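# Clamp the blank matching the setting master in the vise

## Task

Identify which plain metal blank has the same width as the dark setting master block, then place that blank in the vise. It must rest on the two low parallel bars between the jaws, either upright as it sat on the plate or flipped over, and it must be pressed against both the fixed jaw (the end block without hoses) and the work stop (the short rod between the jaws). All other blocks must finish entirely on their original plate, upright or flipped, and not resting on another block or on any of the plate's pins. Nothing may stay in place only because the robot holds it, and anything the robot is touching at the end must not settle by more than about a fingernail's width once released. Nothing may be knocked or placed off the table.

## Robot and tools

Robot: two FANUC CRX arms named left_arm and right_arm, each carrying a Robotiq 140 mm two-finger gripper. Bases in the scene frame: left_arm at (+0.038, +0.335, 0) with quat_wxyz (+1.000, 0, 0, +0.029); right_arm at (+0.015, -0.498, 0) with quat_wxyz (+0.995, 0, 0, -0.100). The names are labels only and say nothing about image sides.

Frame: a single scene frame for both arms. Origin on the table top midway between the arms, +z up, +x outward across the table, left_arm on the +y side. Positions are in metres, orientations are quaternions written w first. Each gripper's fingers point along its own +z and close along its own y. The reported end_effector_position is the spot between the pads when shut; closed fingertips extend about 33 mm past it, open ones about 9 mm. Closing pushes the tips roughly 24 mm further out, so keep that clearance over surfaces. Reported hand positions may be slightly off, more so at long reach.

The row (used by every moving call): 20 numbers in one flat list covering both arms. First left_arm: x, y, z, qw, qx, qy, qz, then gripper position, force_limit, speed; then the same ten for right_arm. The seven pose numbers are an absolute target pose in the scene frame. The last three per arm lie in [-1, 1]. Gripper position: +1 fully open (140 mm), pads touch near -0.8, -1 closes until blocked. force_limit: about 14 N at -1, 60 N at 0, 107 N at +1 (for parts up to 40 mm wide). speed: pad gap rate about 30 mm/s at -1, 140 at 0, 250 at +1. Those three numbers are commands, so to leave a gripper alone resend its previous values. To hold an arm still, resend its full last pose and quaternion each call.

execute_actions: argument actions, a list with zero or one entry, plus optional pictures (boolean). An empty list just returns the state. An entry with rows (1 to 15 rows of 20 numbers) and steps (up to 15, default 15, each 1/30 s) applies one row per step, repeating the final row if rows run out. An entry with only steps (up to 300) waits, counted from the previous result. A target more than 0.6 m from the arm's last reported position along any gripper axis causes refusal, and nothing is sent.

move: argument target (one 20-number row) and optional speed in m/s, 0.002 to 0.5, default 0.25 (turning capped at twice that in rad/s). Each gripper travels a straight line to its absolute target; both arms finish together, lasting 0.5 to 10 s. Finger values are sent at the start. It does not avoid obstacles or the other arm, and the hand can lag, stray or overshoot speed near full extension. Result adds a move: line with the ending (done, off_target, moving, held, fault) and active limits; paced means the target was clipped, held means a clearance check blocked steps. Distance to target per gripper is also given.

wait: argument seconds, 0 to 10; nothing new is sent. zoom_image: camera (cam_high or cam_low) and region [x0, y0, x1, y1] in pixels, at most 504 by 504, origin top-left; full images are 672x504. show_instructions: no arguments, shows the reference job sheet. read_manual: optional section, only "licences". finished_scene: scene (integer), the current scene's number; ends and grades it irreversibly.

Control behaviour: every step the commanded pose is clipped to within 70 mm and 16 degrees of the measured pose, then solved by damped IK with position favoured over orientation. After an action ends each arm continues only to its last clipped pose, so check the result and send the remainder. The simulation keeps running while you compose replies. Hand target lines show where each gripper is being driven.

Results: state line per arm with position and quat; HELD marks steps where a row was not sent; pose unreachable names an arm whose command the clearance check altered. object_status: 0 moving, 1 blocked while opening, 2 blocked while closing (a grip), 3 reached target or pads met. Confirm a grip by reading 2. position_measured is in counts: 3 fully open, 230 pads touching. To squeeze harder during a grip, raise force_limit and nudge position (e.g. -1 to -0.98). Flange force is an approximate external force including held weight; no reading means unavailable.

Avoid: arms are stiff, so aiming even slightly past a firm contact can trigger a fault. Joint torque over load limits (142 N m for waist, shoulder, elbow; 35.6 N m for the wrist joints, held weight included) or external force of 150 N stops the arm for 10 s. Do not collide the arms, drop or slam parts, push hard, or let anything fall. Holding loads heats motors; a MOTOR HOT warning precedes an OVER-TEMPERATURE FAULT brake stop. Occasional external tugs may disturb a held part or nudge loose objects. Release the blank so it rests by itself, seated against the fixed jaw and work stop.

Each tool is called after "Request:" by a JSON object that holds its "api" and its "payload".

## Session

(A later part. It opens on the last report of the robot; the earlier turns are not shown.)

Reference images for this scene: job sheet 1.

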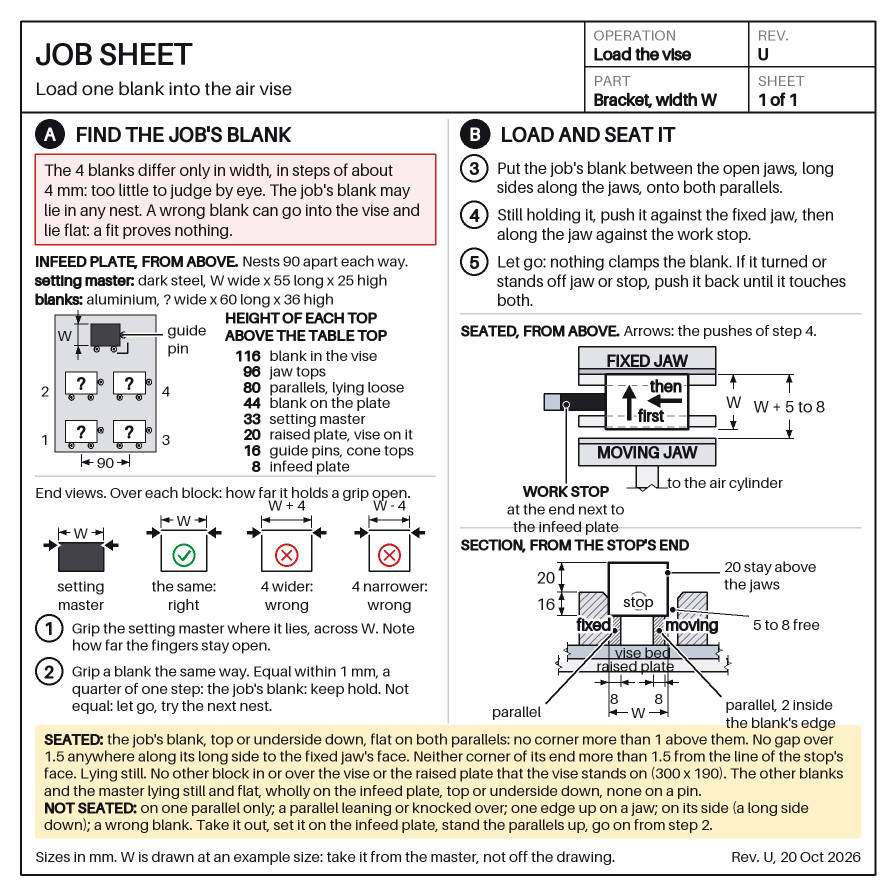

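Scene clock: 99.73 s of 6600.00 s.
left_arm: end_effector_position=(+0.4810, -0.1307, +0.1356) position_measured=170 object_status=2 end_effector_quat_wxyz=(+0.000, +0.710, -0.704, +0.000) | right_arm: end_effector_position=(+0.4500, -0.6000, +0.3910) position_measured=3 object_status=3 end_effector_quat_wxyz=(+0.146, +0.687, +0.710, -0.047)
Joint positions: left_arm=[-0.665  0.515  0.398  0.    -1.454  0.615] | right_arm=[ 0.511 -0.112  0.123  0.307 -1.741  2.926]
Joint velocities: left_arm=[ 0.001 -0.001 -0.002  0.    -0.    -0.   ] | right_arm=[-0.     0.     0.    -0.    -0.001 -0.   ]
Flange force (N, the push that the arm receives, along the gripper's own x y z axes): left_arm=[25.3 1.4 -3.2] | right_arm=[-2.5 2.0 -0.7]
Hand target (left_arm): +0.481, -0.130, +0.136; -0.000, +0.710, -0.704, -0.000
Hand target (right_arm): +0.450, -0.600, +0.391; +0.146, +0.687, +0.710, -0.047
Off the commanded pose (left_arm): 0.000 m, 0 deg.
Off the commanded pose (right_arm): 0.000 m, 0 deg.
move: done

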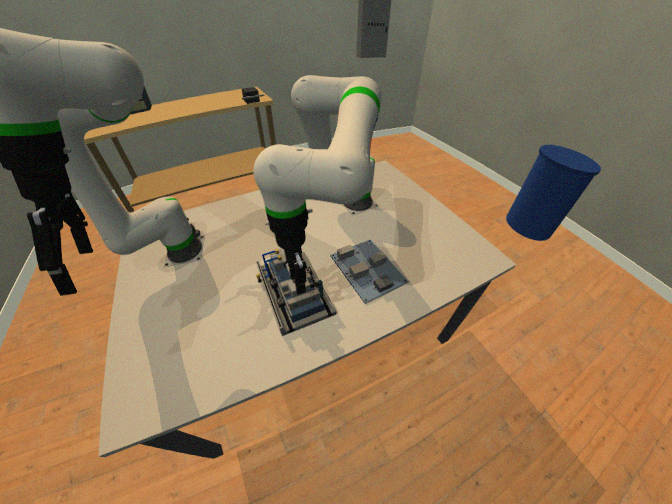

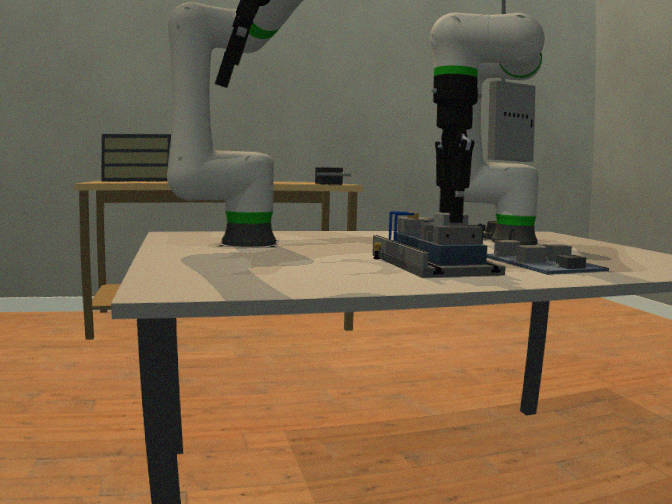

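Request:
{"api": "move", "payload": {"target": [0.481,-0.132,0.1335,0,0.71,-0.704,0,-0.98,0,-0.7,0.45,-0.60,0.391,0.146,0.687,0.710,-0.047,1,0,0], "speed": 0.01}}

Scene clock: 105.13 s of 6600.00 s.
left_arm: end_effector_position=(+0.4809, -0.1317, +0.1332) position_measured=170 object_status=2 end_effector_quat_wxyz=(-0.000, +0.710, -0.704, -0.000) | right_arm: end_effector_position=(+0.4500, -0.6000, +0.3910) position_measured=3 object_status=3 end_effector_quat_wxyz=(+0.146, +0.687, +0.710, -0.047)
Joint positions: left_arm=[-0.666  0.518  0.398 -0.    -1.452  0.617] | right_arm=[ 0.511 -0.112  0.123  0.307 -1.741  2.926]
Joint velocities: left_arm=[-0.001 -0.001 -0.001  0.001  0.001  0.   ] | right_arm=[ 0.  0. -0. -0.  0. -0.]
Flange force (N, the push that the arm receives, along the gripper's own x y z axes): left_arm=[-1.8 4.7 3.7] | right_arm=[-2.7 3.1 -0.9]
Hand target (left_arm): +0.481, -0.132, +0.133; +0.000, +0.710, -0.704, +0.000
Hand target (right_arm): +0.450, -0.600, +0.391; +0.146, +0.687, +0.710, -0.047
Off the commanded pose (left_arm): 0.000 m, 0 deg.
Off the commanded pose (right_arm): 0.000 m, 0 deg.
After step 90, 1.70 s passed at rest.
move: done

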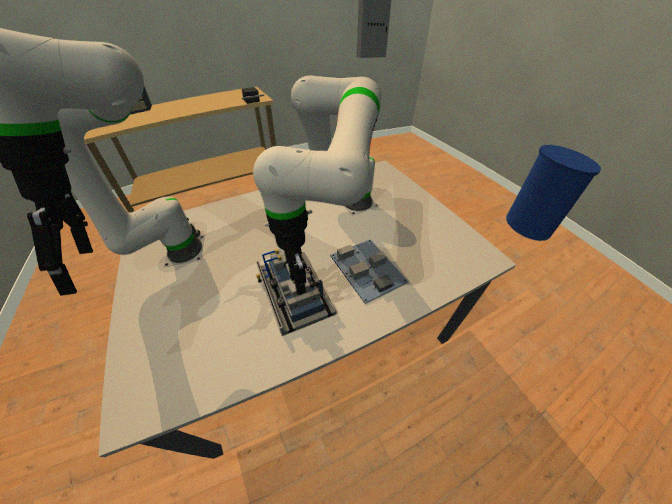

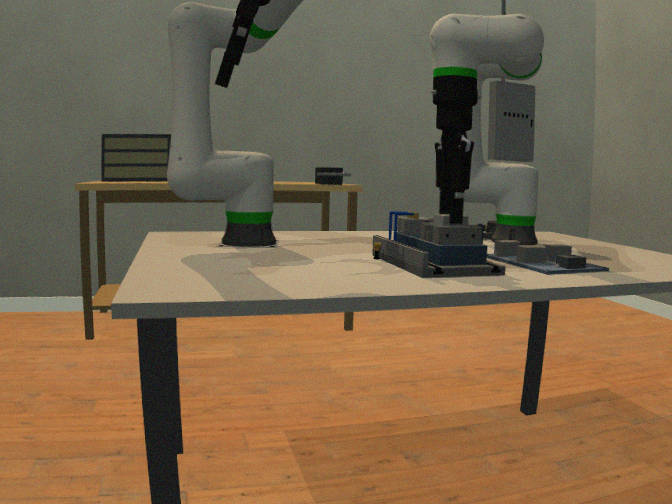

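Request:
{"api": "move", "payload": {"target": [0.481,-0.132,0.132,0,0.71,-0.704,0,-0.98,0,-0.7,0.45,-0.60,0.391,0.146,0.687,0.710,-0.047,1,0,0], "speed": 0.01}}

Request:
{"api": "move", "payload": {"target": [0.481,-0.132,0.132,0,0.71,-0.704,0,0.05,-1,-0.5,0.45,-0.60,0.391,0.146,0.687,0.710,-0.047,1,0,0]}}

Request:
{"api": "move", "payload": {"target": [0.490,-0.134,0.132,0,0.71,-0.704,0,0.05,-1,-0.5,0.45,-0.60,0.391,0.146,0.687,0.710,-0.047,1,0,0], "speed": 0.03}}

Request:
{"api": "move", "payload": {"target": [0.490,-0.134,0.132,0,0.71,-0.704,0,-1,-1,-1,0.45,-0.60,0.391,0.146,0.687,0.710,-0.047,1,0,0]}}

Request:
{"api": "move", "payload": {"target": [0.490,-0.130,0.132,0,0.71,-0.704,0,-1,-1,-1,0.45,-0.60,0.391,0.146,0.687,0.710,-0.047,1,0,0], "speed": 0.01}}

Request:
{"api": "move", "payload": {"target": [0.490,-0.130,0.132,0,0.71,-0.704,0,0.2,-1,-0.3,0.45,-0.60,0.391,0.146,0.687,0.710,-0.047,1,0,0]}}

Request:
{"api": "move", "payload": {"target": [0.47,-0.11,0.26,0,0.71,-0.704,0,0.2,-1,-0.3,0.45,-0.60,0.391,0.146,0.687,0.710,-0.047,1,0,0]}}

Request:
{"api": "zoom_image", "payload": {"camera": "cam_high", "region": [270, 255, 335, 320]}}

Request:
{"api": "zoom_image", "payload": {"camera": "cam_low", "region": [410, 190, 610, 290]}}

Scene clock: 118.43 s of 6600.00 s.
left_arm: end_effector_position=(+0.4810, -0.1321, +0.1323) position_measured=170 object_status=2 end_effector_quat_wxyz=(+0.000, +0.710, -0.704, +0.000) | right_arm: end_effector_position=(+0.4500, -0.6000, +0.3910) position_measured=3 object_status=3 end_effector_quat_wxyz=(+0.146, +0.687, +0.710, -0.047)
Joint positions: left_arm=[-0.666  0.518  0.396  0.    -1.448  0.617] | right_arm=[ 0.511 -0.112  0.123  0.307 -1.741  2.926]
Joint velocities: left_arm=[ 0.001  0.001 -0.002 -0.002  0.001 -0.   ] | right_arm=[ 0.001  0.     0.     0.001 -0.     0.   ]
Flange force (N, the push that the arm receives, along the gripper's own x y z axes): left_arm=[-9.7 2.7 -23.0] | right_arm=[-1.9 2.6 -0.9]
Hand target (left_arm): +0.481, -0.132, +0.132; +0.000, +0.710, -0.704, -0.000
Hand target (right_arm): +0.450, -0.600, +0.391; +0.146, +0.687, +0.710, -0.047
Off the commanded pose (left_arm): 0.000 m, 0 deg.
Off the commanded pose (right_arm): 0.000 m, 0 deg.
After step 90, 9.60 s passed at rest.
move: done

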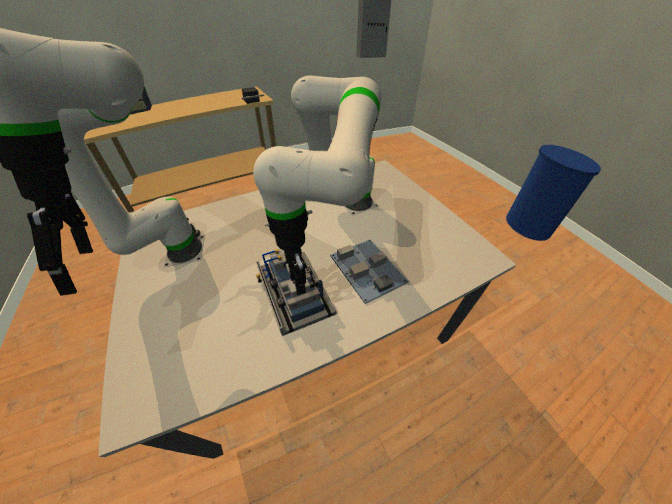

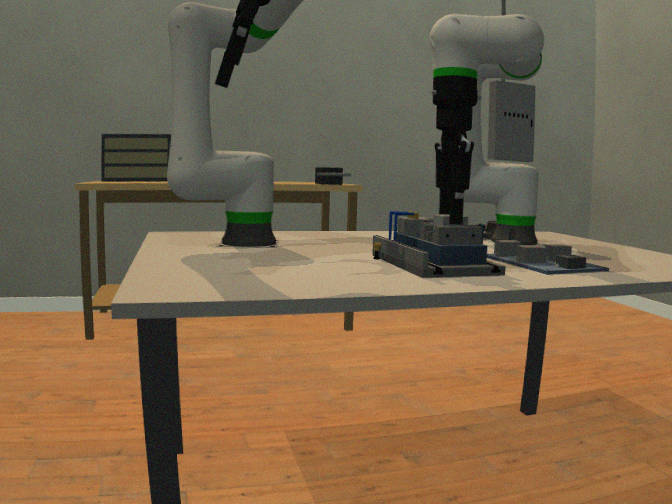

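Scene clock: 119.13 s of 6600.00 s.
left_arm: end_effector_position=(+0.4809, -0.1320, +0.1319) position_measured=123 object_status=3 end_effector_quat_wxyz=(+0.000, +0.710, -0.704, -0.000) | right_arm: end_effector_position=(+0.4500, -0.6000, +0.3910) position_measured=3 object_status=3 end_effector_quat_wxyz=(+0.146, +0.687, +0.710, -0.047)
Joint positions: left_arm=[-0.666  0.519  0.396  0.    -1.448  0.617] | right_arm=[ 0.511 -0.112  0.123  0.307 -1.741  2.926]
Joint velocities: left_arm=[-0.    -0.     0.002  0.001  0.    -0.002] | right_arm=[ 0.003 -0.    -0.    -0.     0.     0.   ]
Flange force (N, the push that the arm receives, along the gripper's own x y z axes): left_arm=[-4.9 2.9 2.6] | right_arm=[-1.9 2.0 -0.7]
Hand target (left_arm): +0.481, -0.132, +0.132; -0.000, +0.710, -0.704, +0.000
Hand target (right_arm): +0.450, -0.600, +0.391; +0.146, +0.687, +0.710, -0.047
Off the commanded pose (left_arm): 0.000 m, 0 deg.
Off the commanded pose (right_arm): 0.000 m, 0 deg.
move: done

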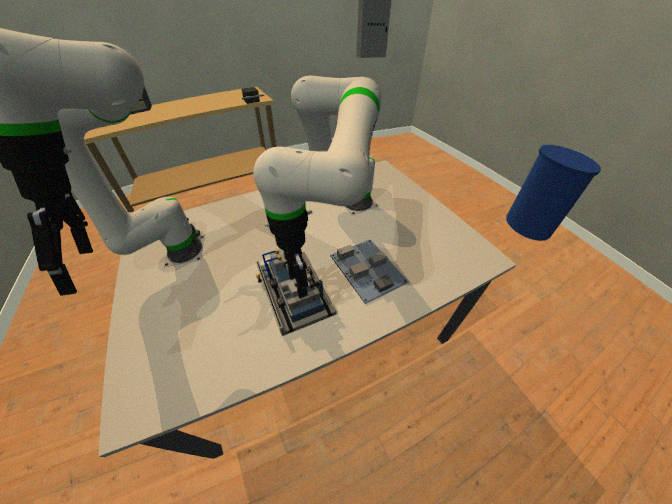

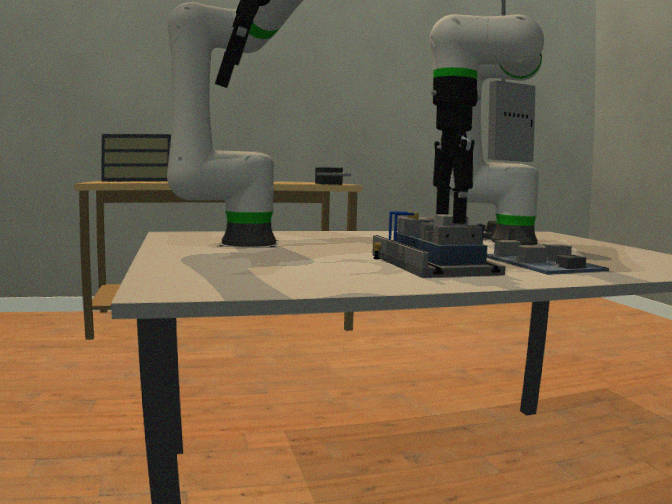

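Scene clock: 119.83 s of 6600.00 s.
left_arm: end_effector_position=(+0.4899, -0.1340, +0.1320) position_measured=123 object_status=3 end_effector_quat_wxyz=(+0.000, +0.710, -0.704, +0.000) | right_arm: end_effector_position=(+0.4500, -0.6000, +0.3910) position_measured=3 object_status=3 end_effector_quat_wxyz=(+0.146, +0.687, +0.710, -0.047)
Joint positions: left_arm=[-0.661  0.539  0.426  0.    -1.458  0.611] | right_arm=[ 0.511 -0.112  0.123  0.307 -1.741  2.926]
Joint velocities: left_arm=[-0.     0.002  0.004 -0.001 -0.001 -0.001] | right_arm=[-0.    -0.    -0.001 -0.001 -0.001 -0.   ]
Flange force (N, the push that the arm receives, along the gripper's own x y z axes): left_arm=[-2.7 2.4 2.0] | right_arm=[-1.7 2.1 -1.4]
Hand target (left_arm): +0.490, -0.134, +0.132; -0.000, +0.710, -0.704, -0.000
Hand target (right_arm): +0.450, -0.600, +0.391; +0.146, +0.687, +0.710, -0.047
Off the commanded pose (left_arm): 0.000 m, 0 deg.
Off the commanded pose (right_arm): 0.000 m, 0 deg.
move: done

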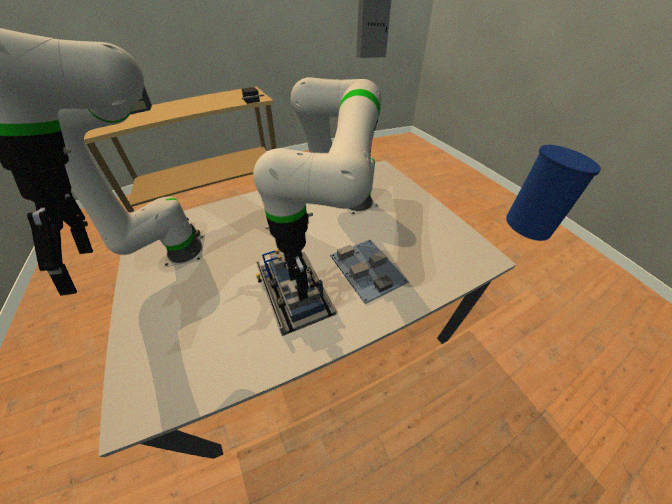

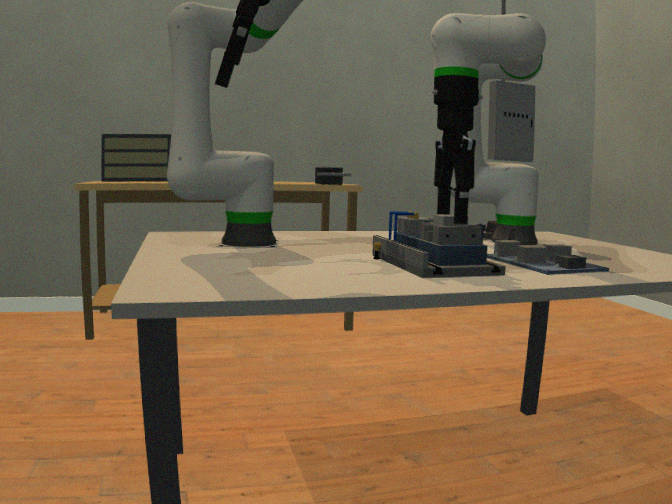

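Scene clock: 120.67 s of 6600.00 s.
left_arm: end_effector_position=(+0.4899, -0.1339, +0.1320) position_measured=153 object_status=0 end_effector_quat_wxyz=(+0.000, +0.710, -0.704, -0.000) | right_arm: end_effector_position=(+0.4500, -0.6000, +0.3910) position_measured=3 object_status=3 end_effector_quat_wxyz=(+0.146, +0.687, +0.710, -0.047)
Joint positions: left_arm=[-0.661  0.539  0.427  0.    -1.459  0.611] | right_arm=[ 0.511 -0.112  0.123  0.307 -1.741  2.926]
Joint velocities: left_arm=[-0.    -0.001 -0.001  0.002  0.003  0.   ] | right_arm=[ 0.    -0.001 -0.     0.    -0.001  0.   ]
Flange force (N, the push that the arm receives, along the gripper's own x y z axes): left_arm=[-18.0 31.7 -18.9] | right_arm=[-2.7 3.0 -1.0]
Hand target (left_arm): +0.490, -0.134, +0.132; -0.000, +0.710, -0.704, -0.000
Hand target (right_arm): +0.450, -0.600, +0.391; +0.146, +0.687, +0.710, -0.047
Off the commanded pose (left_arm): 0.000 m, 0 deg.
Off the commanded pose (right_arm): 0.000 m, 0 deg.
move: done

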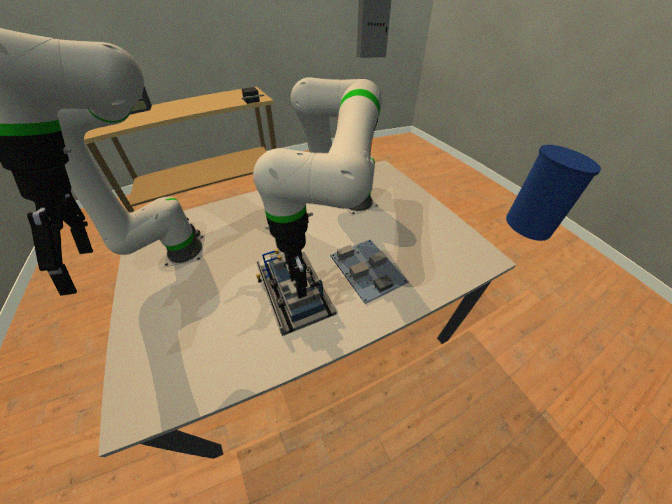

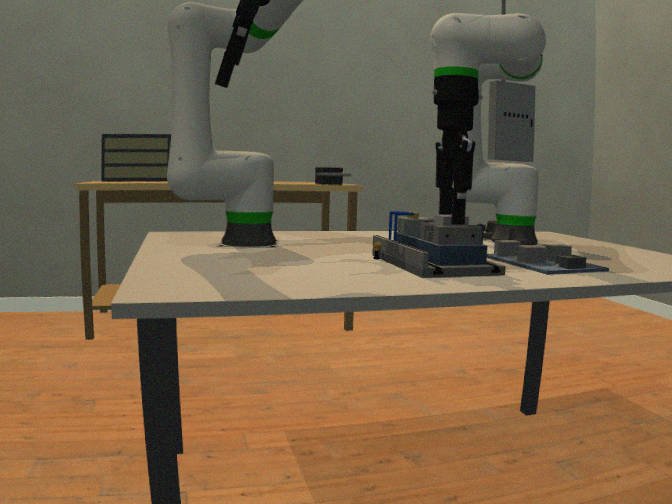

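Scene clock: 121.37 s of 6600.00 s.
left_arm: end_effector_position=(+0.4899, -0.1301, +0.1320) position_measured=154 object_status=2 end_effector_quat_wxyz=(+0.000, +0.710, -0.704, +0.000) | right_arm: end_effector_position=(+0.4500, -0.6000, +0.3910) position_measured=3 object_status=3 end_effector_quat_wxyz=(+0.146, +0.687, +0.710, -0.047)
Joint positions: left_arm=[-0.656  0.532  0.415  0.    -1.454  0.606] | right_arm=[ 0.511 -0.112  0.123  0.307 -1.741  2.926]
Joint velocities: left_arm=[ 0.001 -0.001 -0.001  0.001  0.    -0.001] | right_arm=[-0.001 -0.    -0.001  0.    -0.001 -0.   ]
Flange force (N, the push that the arm receives, along the gripper's own x y z axes): left_arm=[13.6 34.7 7.1] | right_arm=[-1.8 2.8 -1.3]
Hand target (left_arm): +0.490, -0.130, +0.132; -0.000, +0.710, -0.704, -0.000
Hand target (right_arm): +0.450, -0.600, +0.391; +0.146, +0.687, +0.710, -0.047
Off the commanded pose (left_arm): 0.000 m, 0 deg.
Off the commanded pose (right_arm): 0.000 m, 0 deg.
move: done

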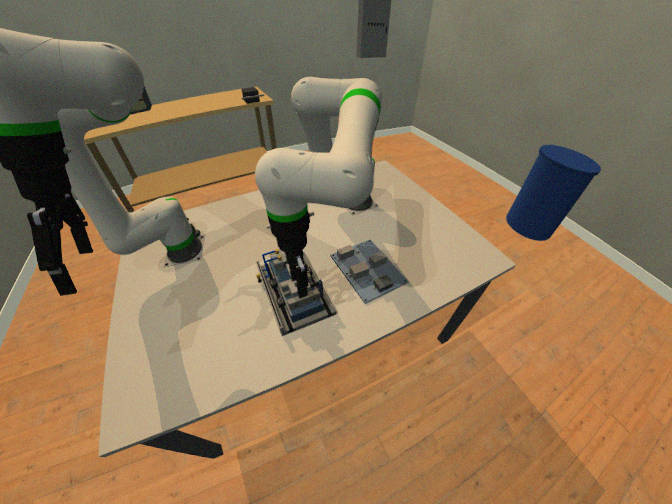

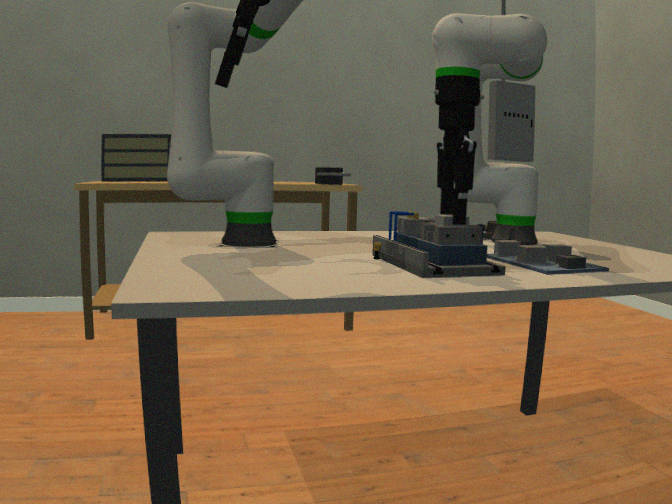

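Scene clock: 122.07 s of 6600.00 s.
left_arm: end_effector_position=(+0.4900, -0.1300, +0.1320) position_measured=104 object_status=3 end_effector_quat_wxyz=(+0.000, +0.710, -0.704, +0.000) | right_arm: end_effector_position=(+0.4500, -0.6000, +0.3910) position_measured=3 object_status=3 end_effector_quat_wxyz=(+0.146, +0.687, +0.710, -0.047)
Joint positions: left_arm=[-0.656  0.531  0.415  0.    -1.454  0.606] | right_arm=[ 0.511 -0.112  0.123  0.307 -1.741  2.926]
Joint velocities: left_arm=[-0.002  0.     0.     0.001  0.     0.001] | right_arm=[-0.  0. -0.  0. -0. -0.]
Flange force (N, the push that the arm receives, along the gripper's own x y z axes): left_arm=[-5.1 3.7 2.9] | right_arm=[-2.3 2.4 -1.2]
Hand target (left_arm): +0.490, -0.130, +0.132; -0.000, +0.710, -0.704, +0.000
Hand target (right_arm): +0.450, -0.600, +0.391; +0.146, +0.687, +0.710, -0.047
Off the commanded pose (left_arm): 0.000 m, 0 deg.
Off the commanded pose (right_arm): 0.000 m, 0 deg.
move: done

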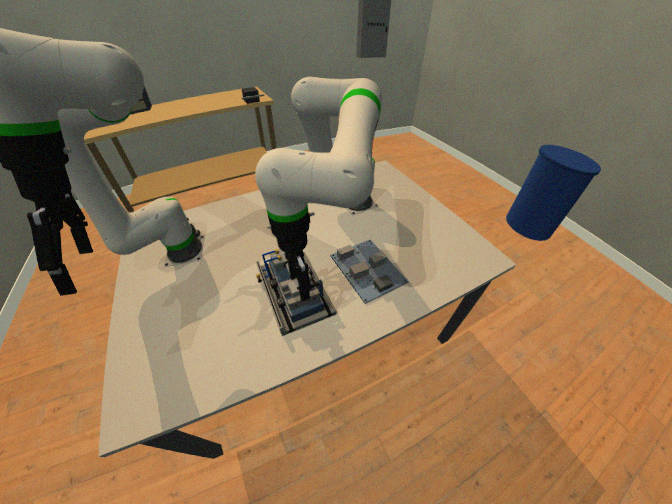

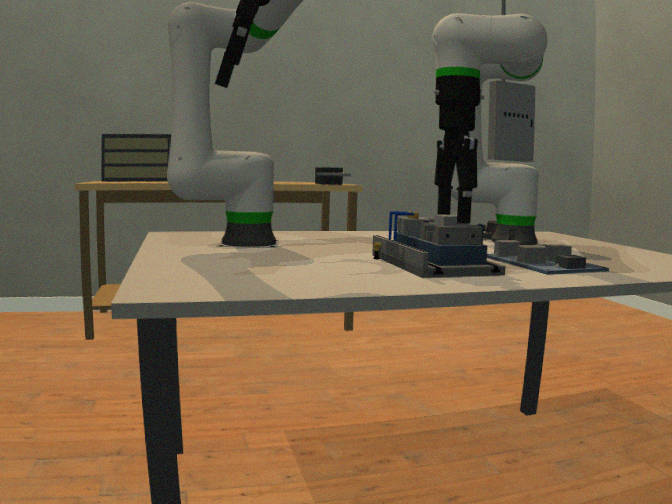

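Scene clock: 123.03 s of 6600.00 s.
left_arm: end_effector_position=(+0.4700, -0.1101, +0.2600) position_measured=104 object_status=3 end_effector_quat_wxyz=(+0.000, +0.710, -0.704, +0.000) | right_arm: end_effector_position=(+0.4500, -0.6000, +0.3910) position_measured=3 object_status=3 end_effector_quat_wxyz=(+0.146, +0.687, +0.710, -0.047)
Joint positions: left_arm=[-0.647  0.456  0.605  0.    -1.719  0.598] | right_arm=[ 0.511 -0.112  0.123  0.307 -1.741  2.926]
Joint velocities: left_arm=[-0.001  0.002  0.004 -0.002 -0.005  0.001] | right_arm=[-0.001  0.    -0.001  0.     0.    -0.   ]
Flange force (N, the push that the arm receives, along the gripper's own x y z axes): left_arm=[-6.5 4.5 6.7] | right_arm=[-3.1 3.8 -1.2]
Hand target (left_arm): +0.470, -0.110, +0.260; -0.000, +0.710, -0.704, -0.000
Hand target (right_arm): +0.450, -0.600, +0.391; +0.146, +0.687, +0.710, -0.047
Off the commanded pose (left_arm): 0.000 m, 0 deg.
Off the commanded pose (right_arm): 0.000 m, 0 deg.
move: done

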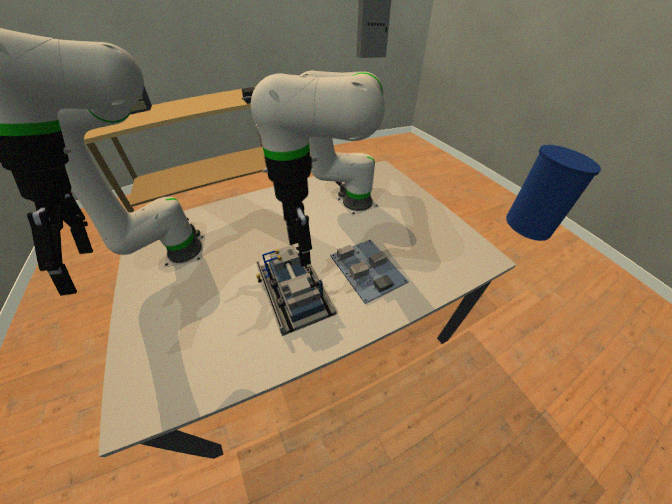

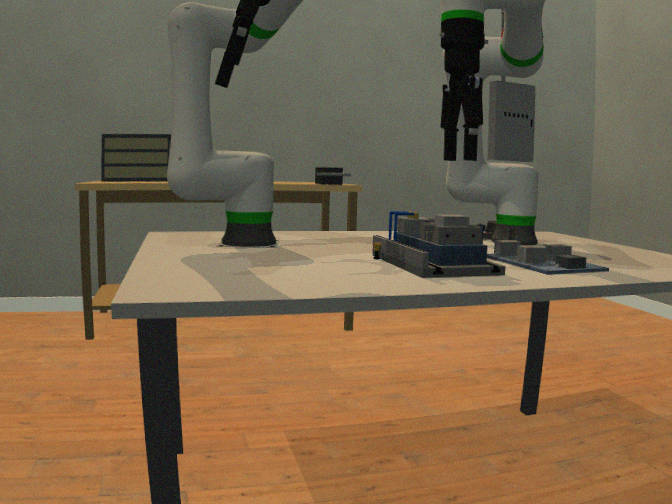

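Region (270, 255, 335, 320) of cam_high's 672x504 image, scaled by 7.754, with more detail than that image has.

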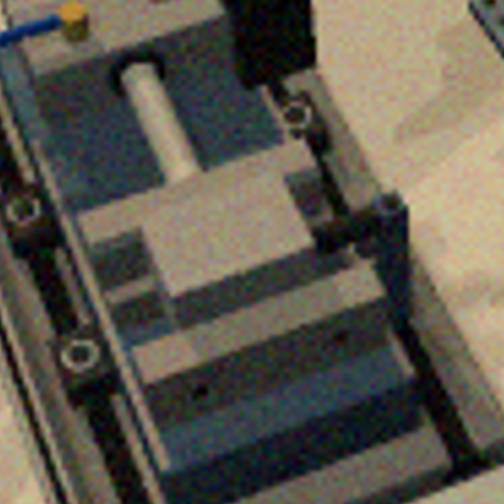

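Region (410, 190, 610, 290) of cam_low's 672x504 image, scaled by 2.520, with more detail than that image has.

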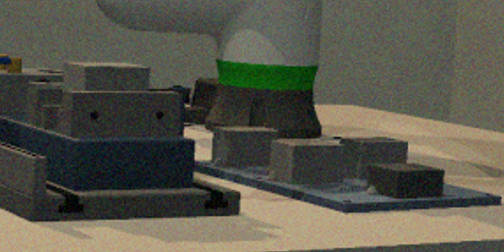

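Request:
{"api": "finished_scene", "payload": {"scene": 2}}

The scene is finished: the task was done.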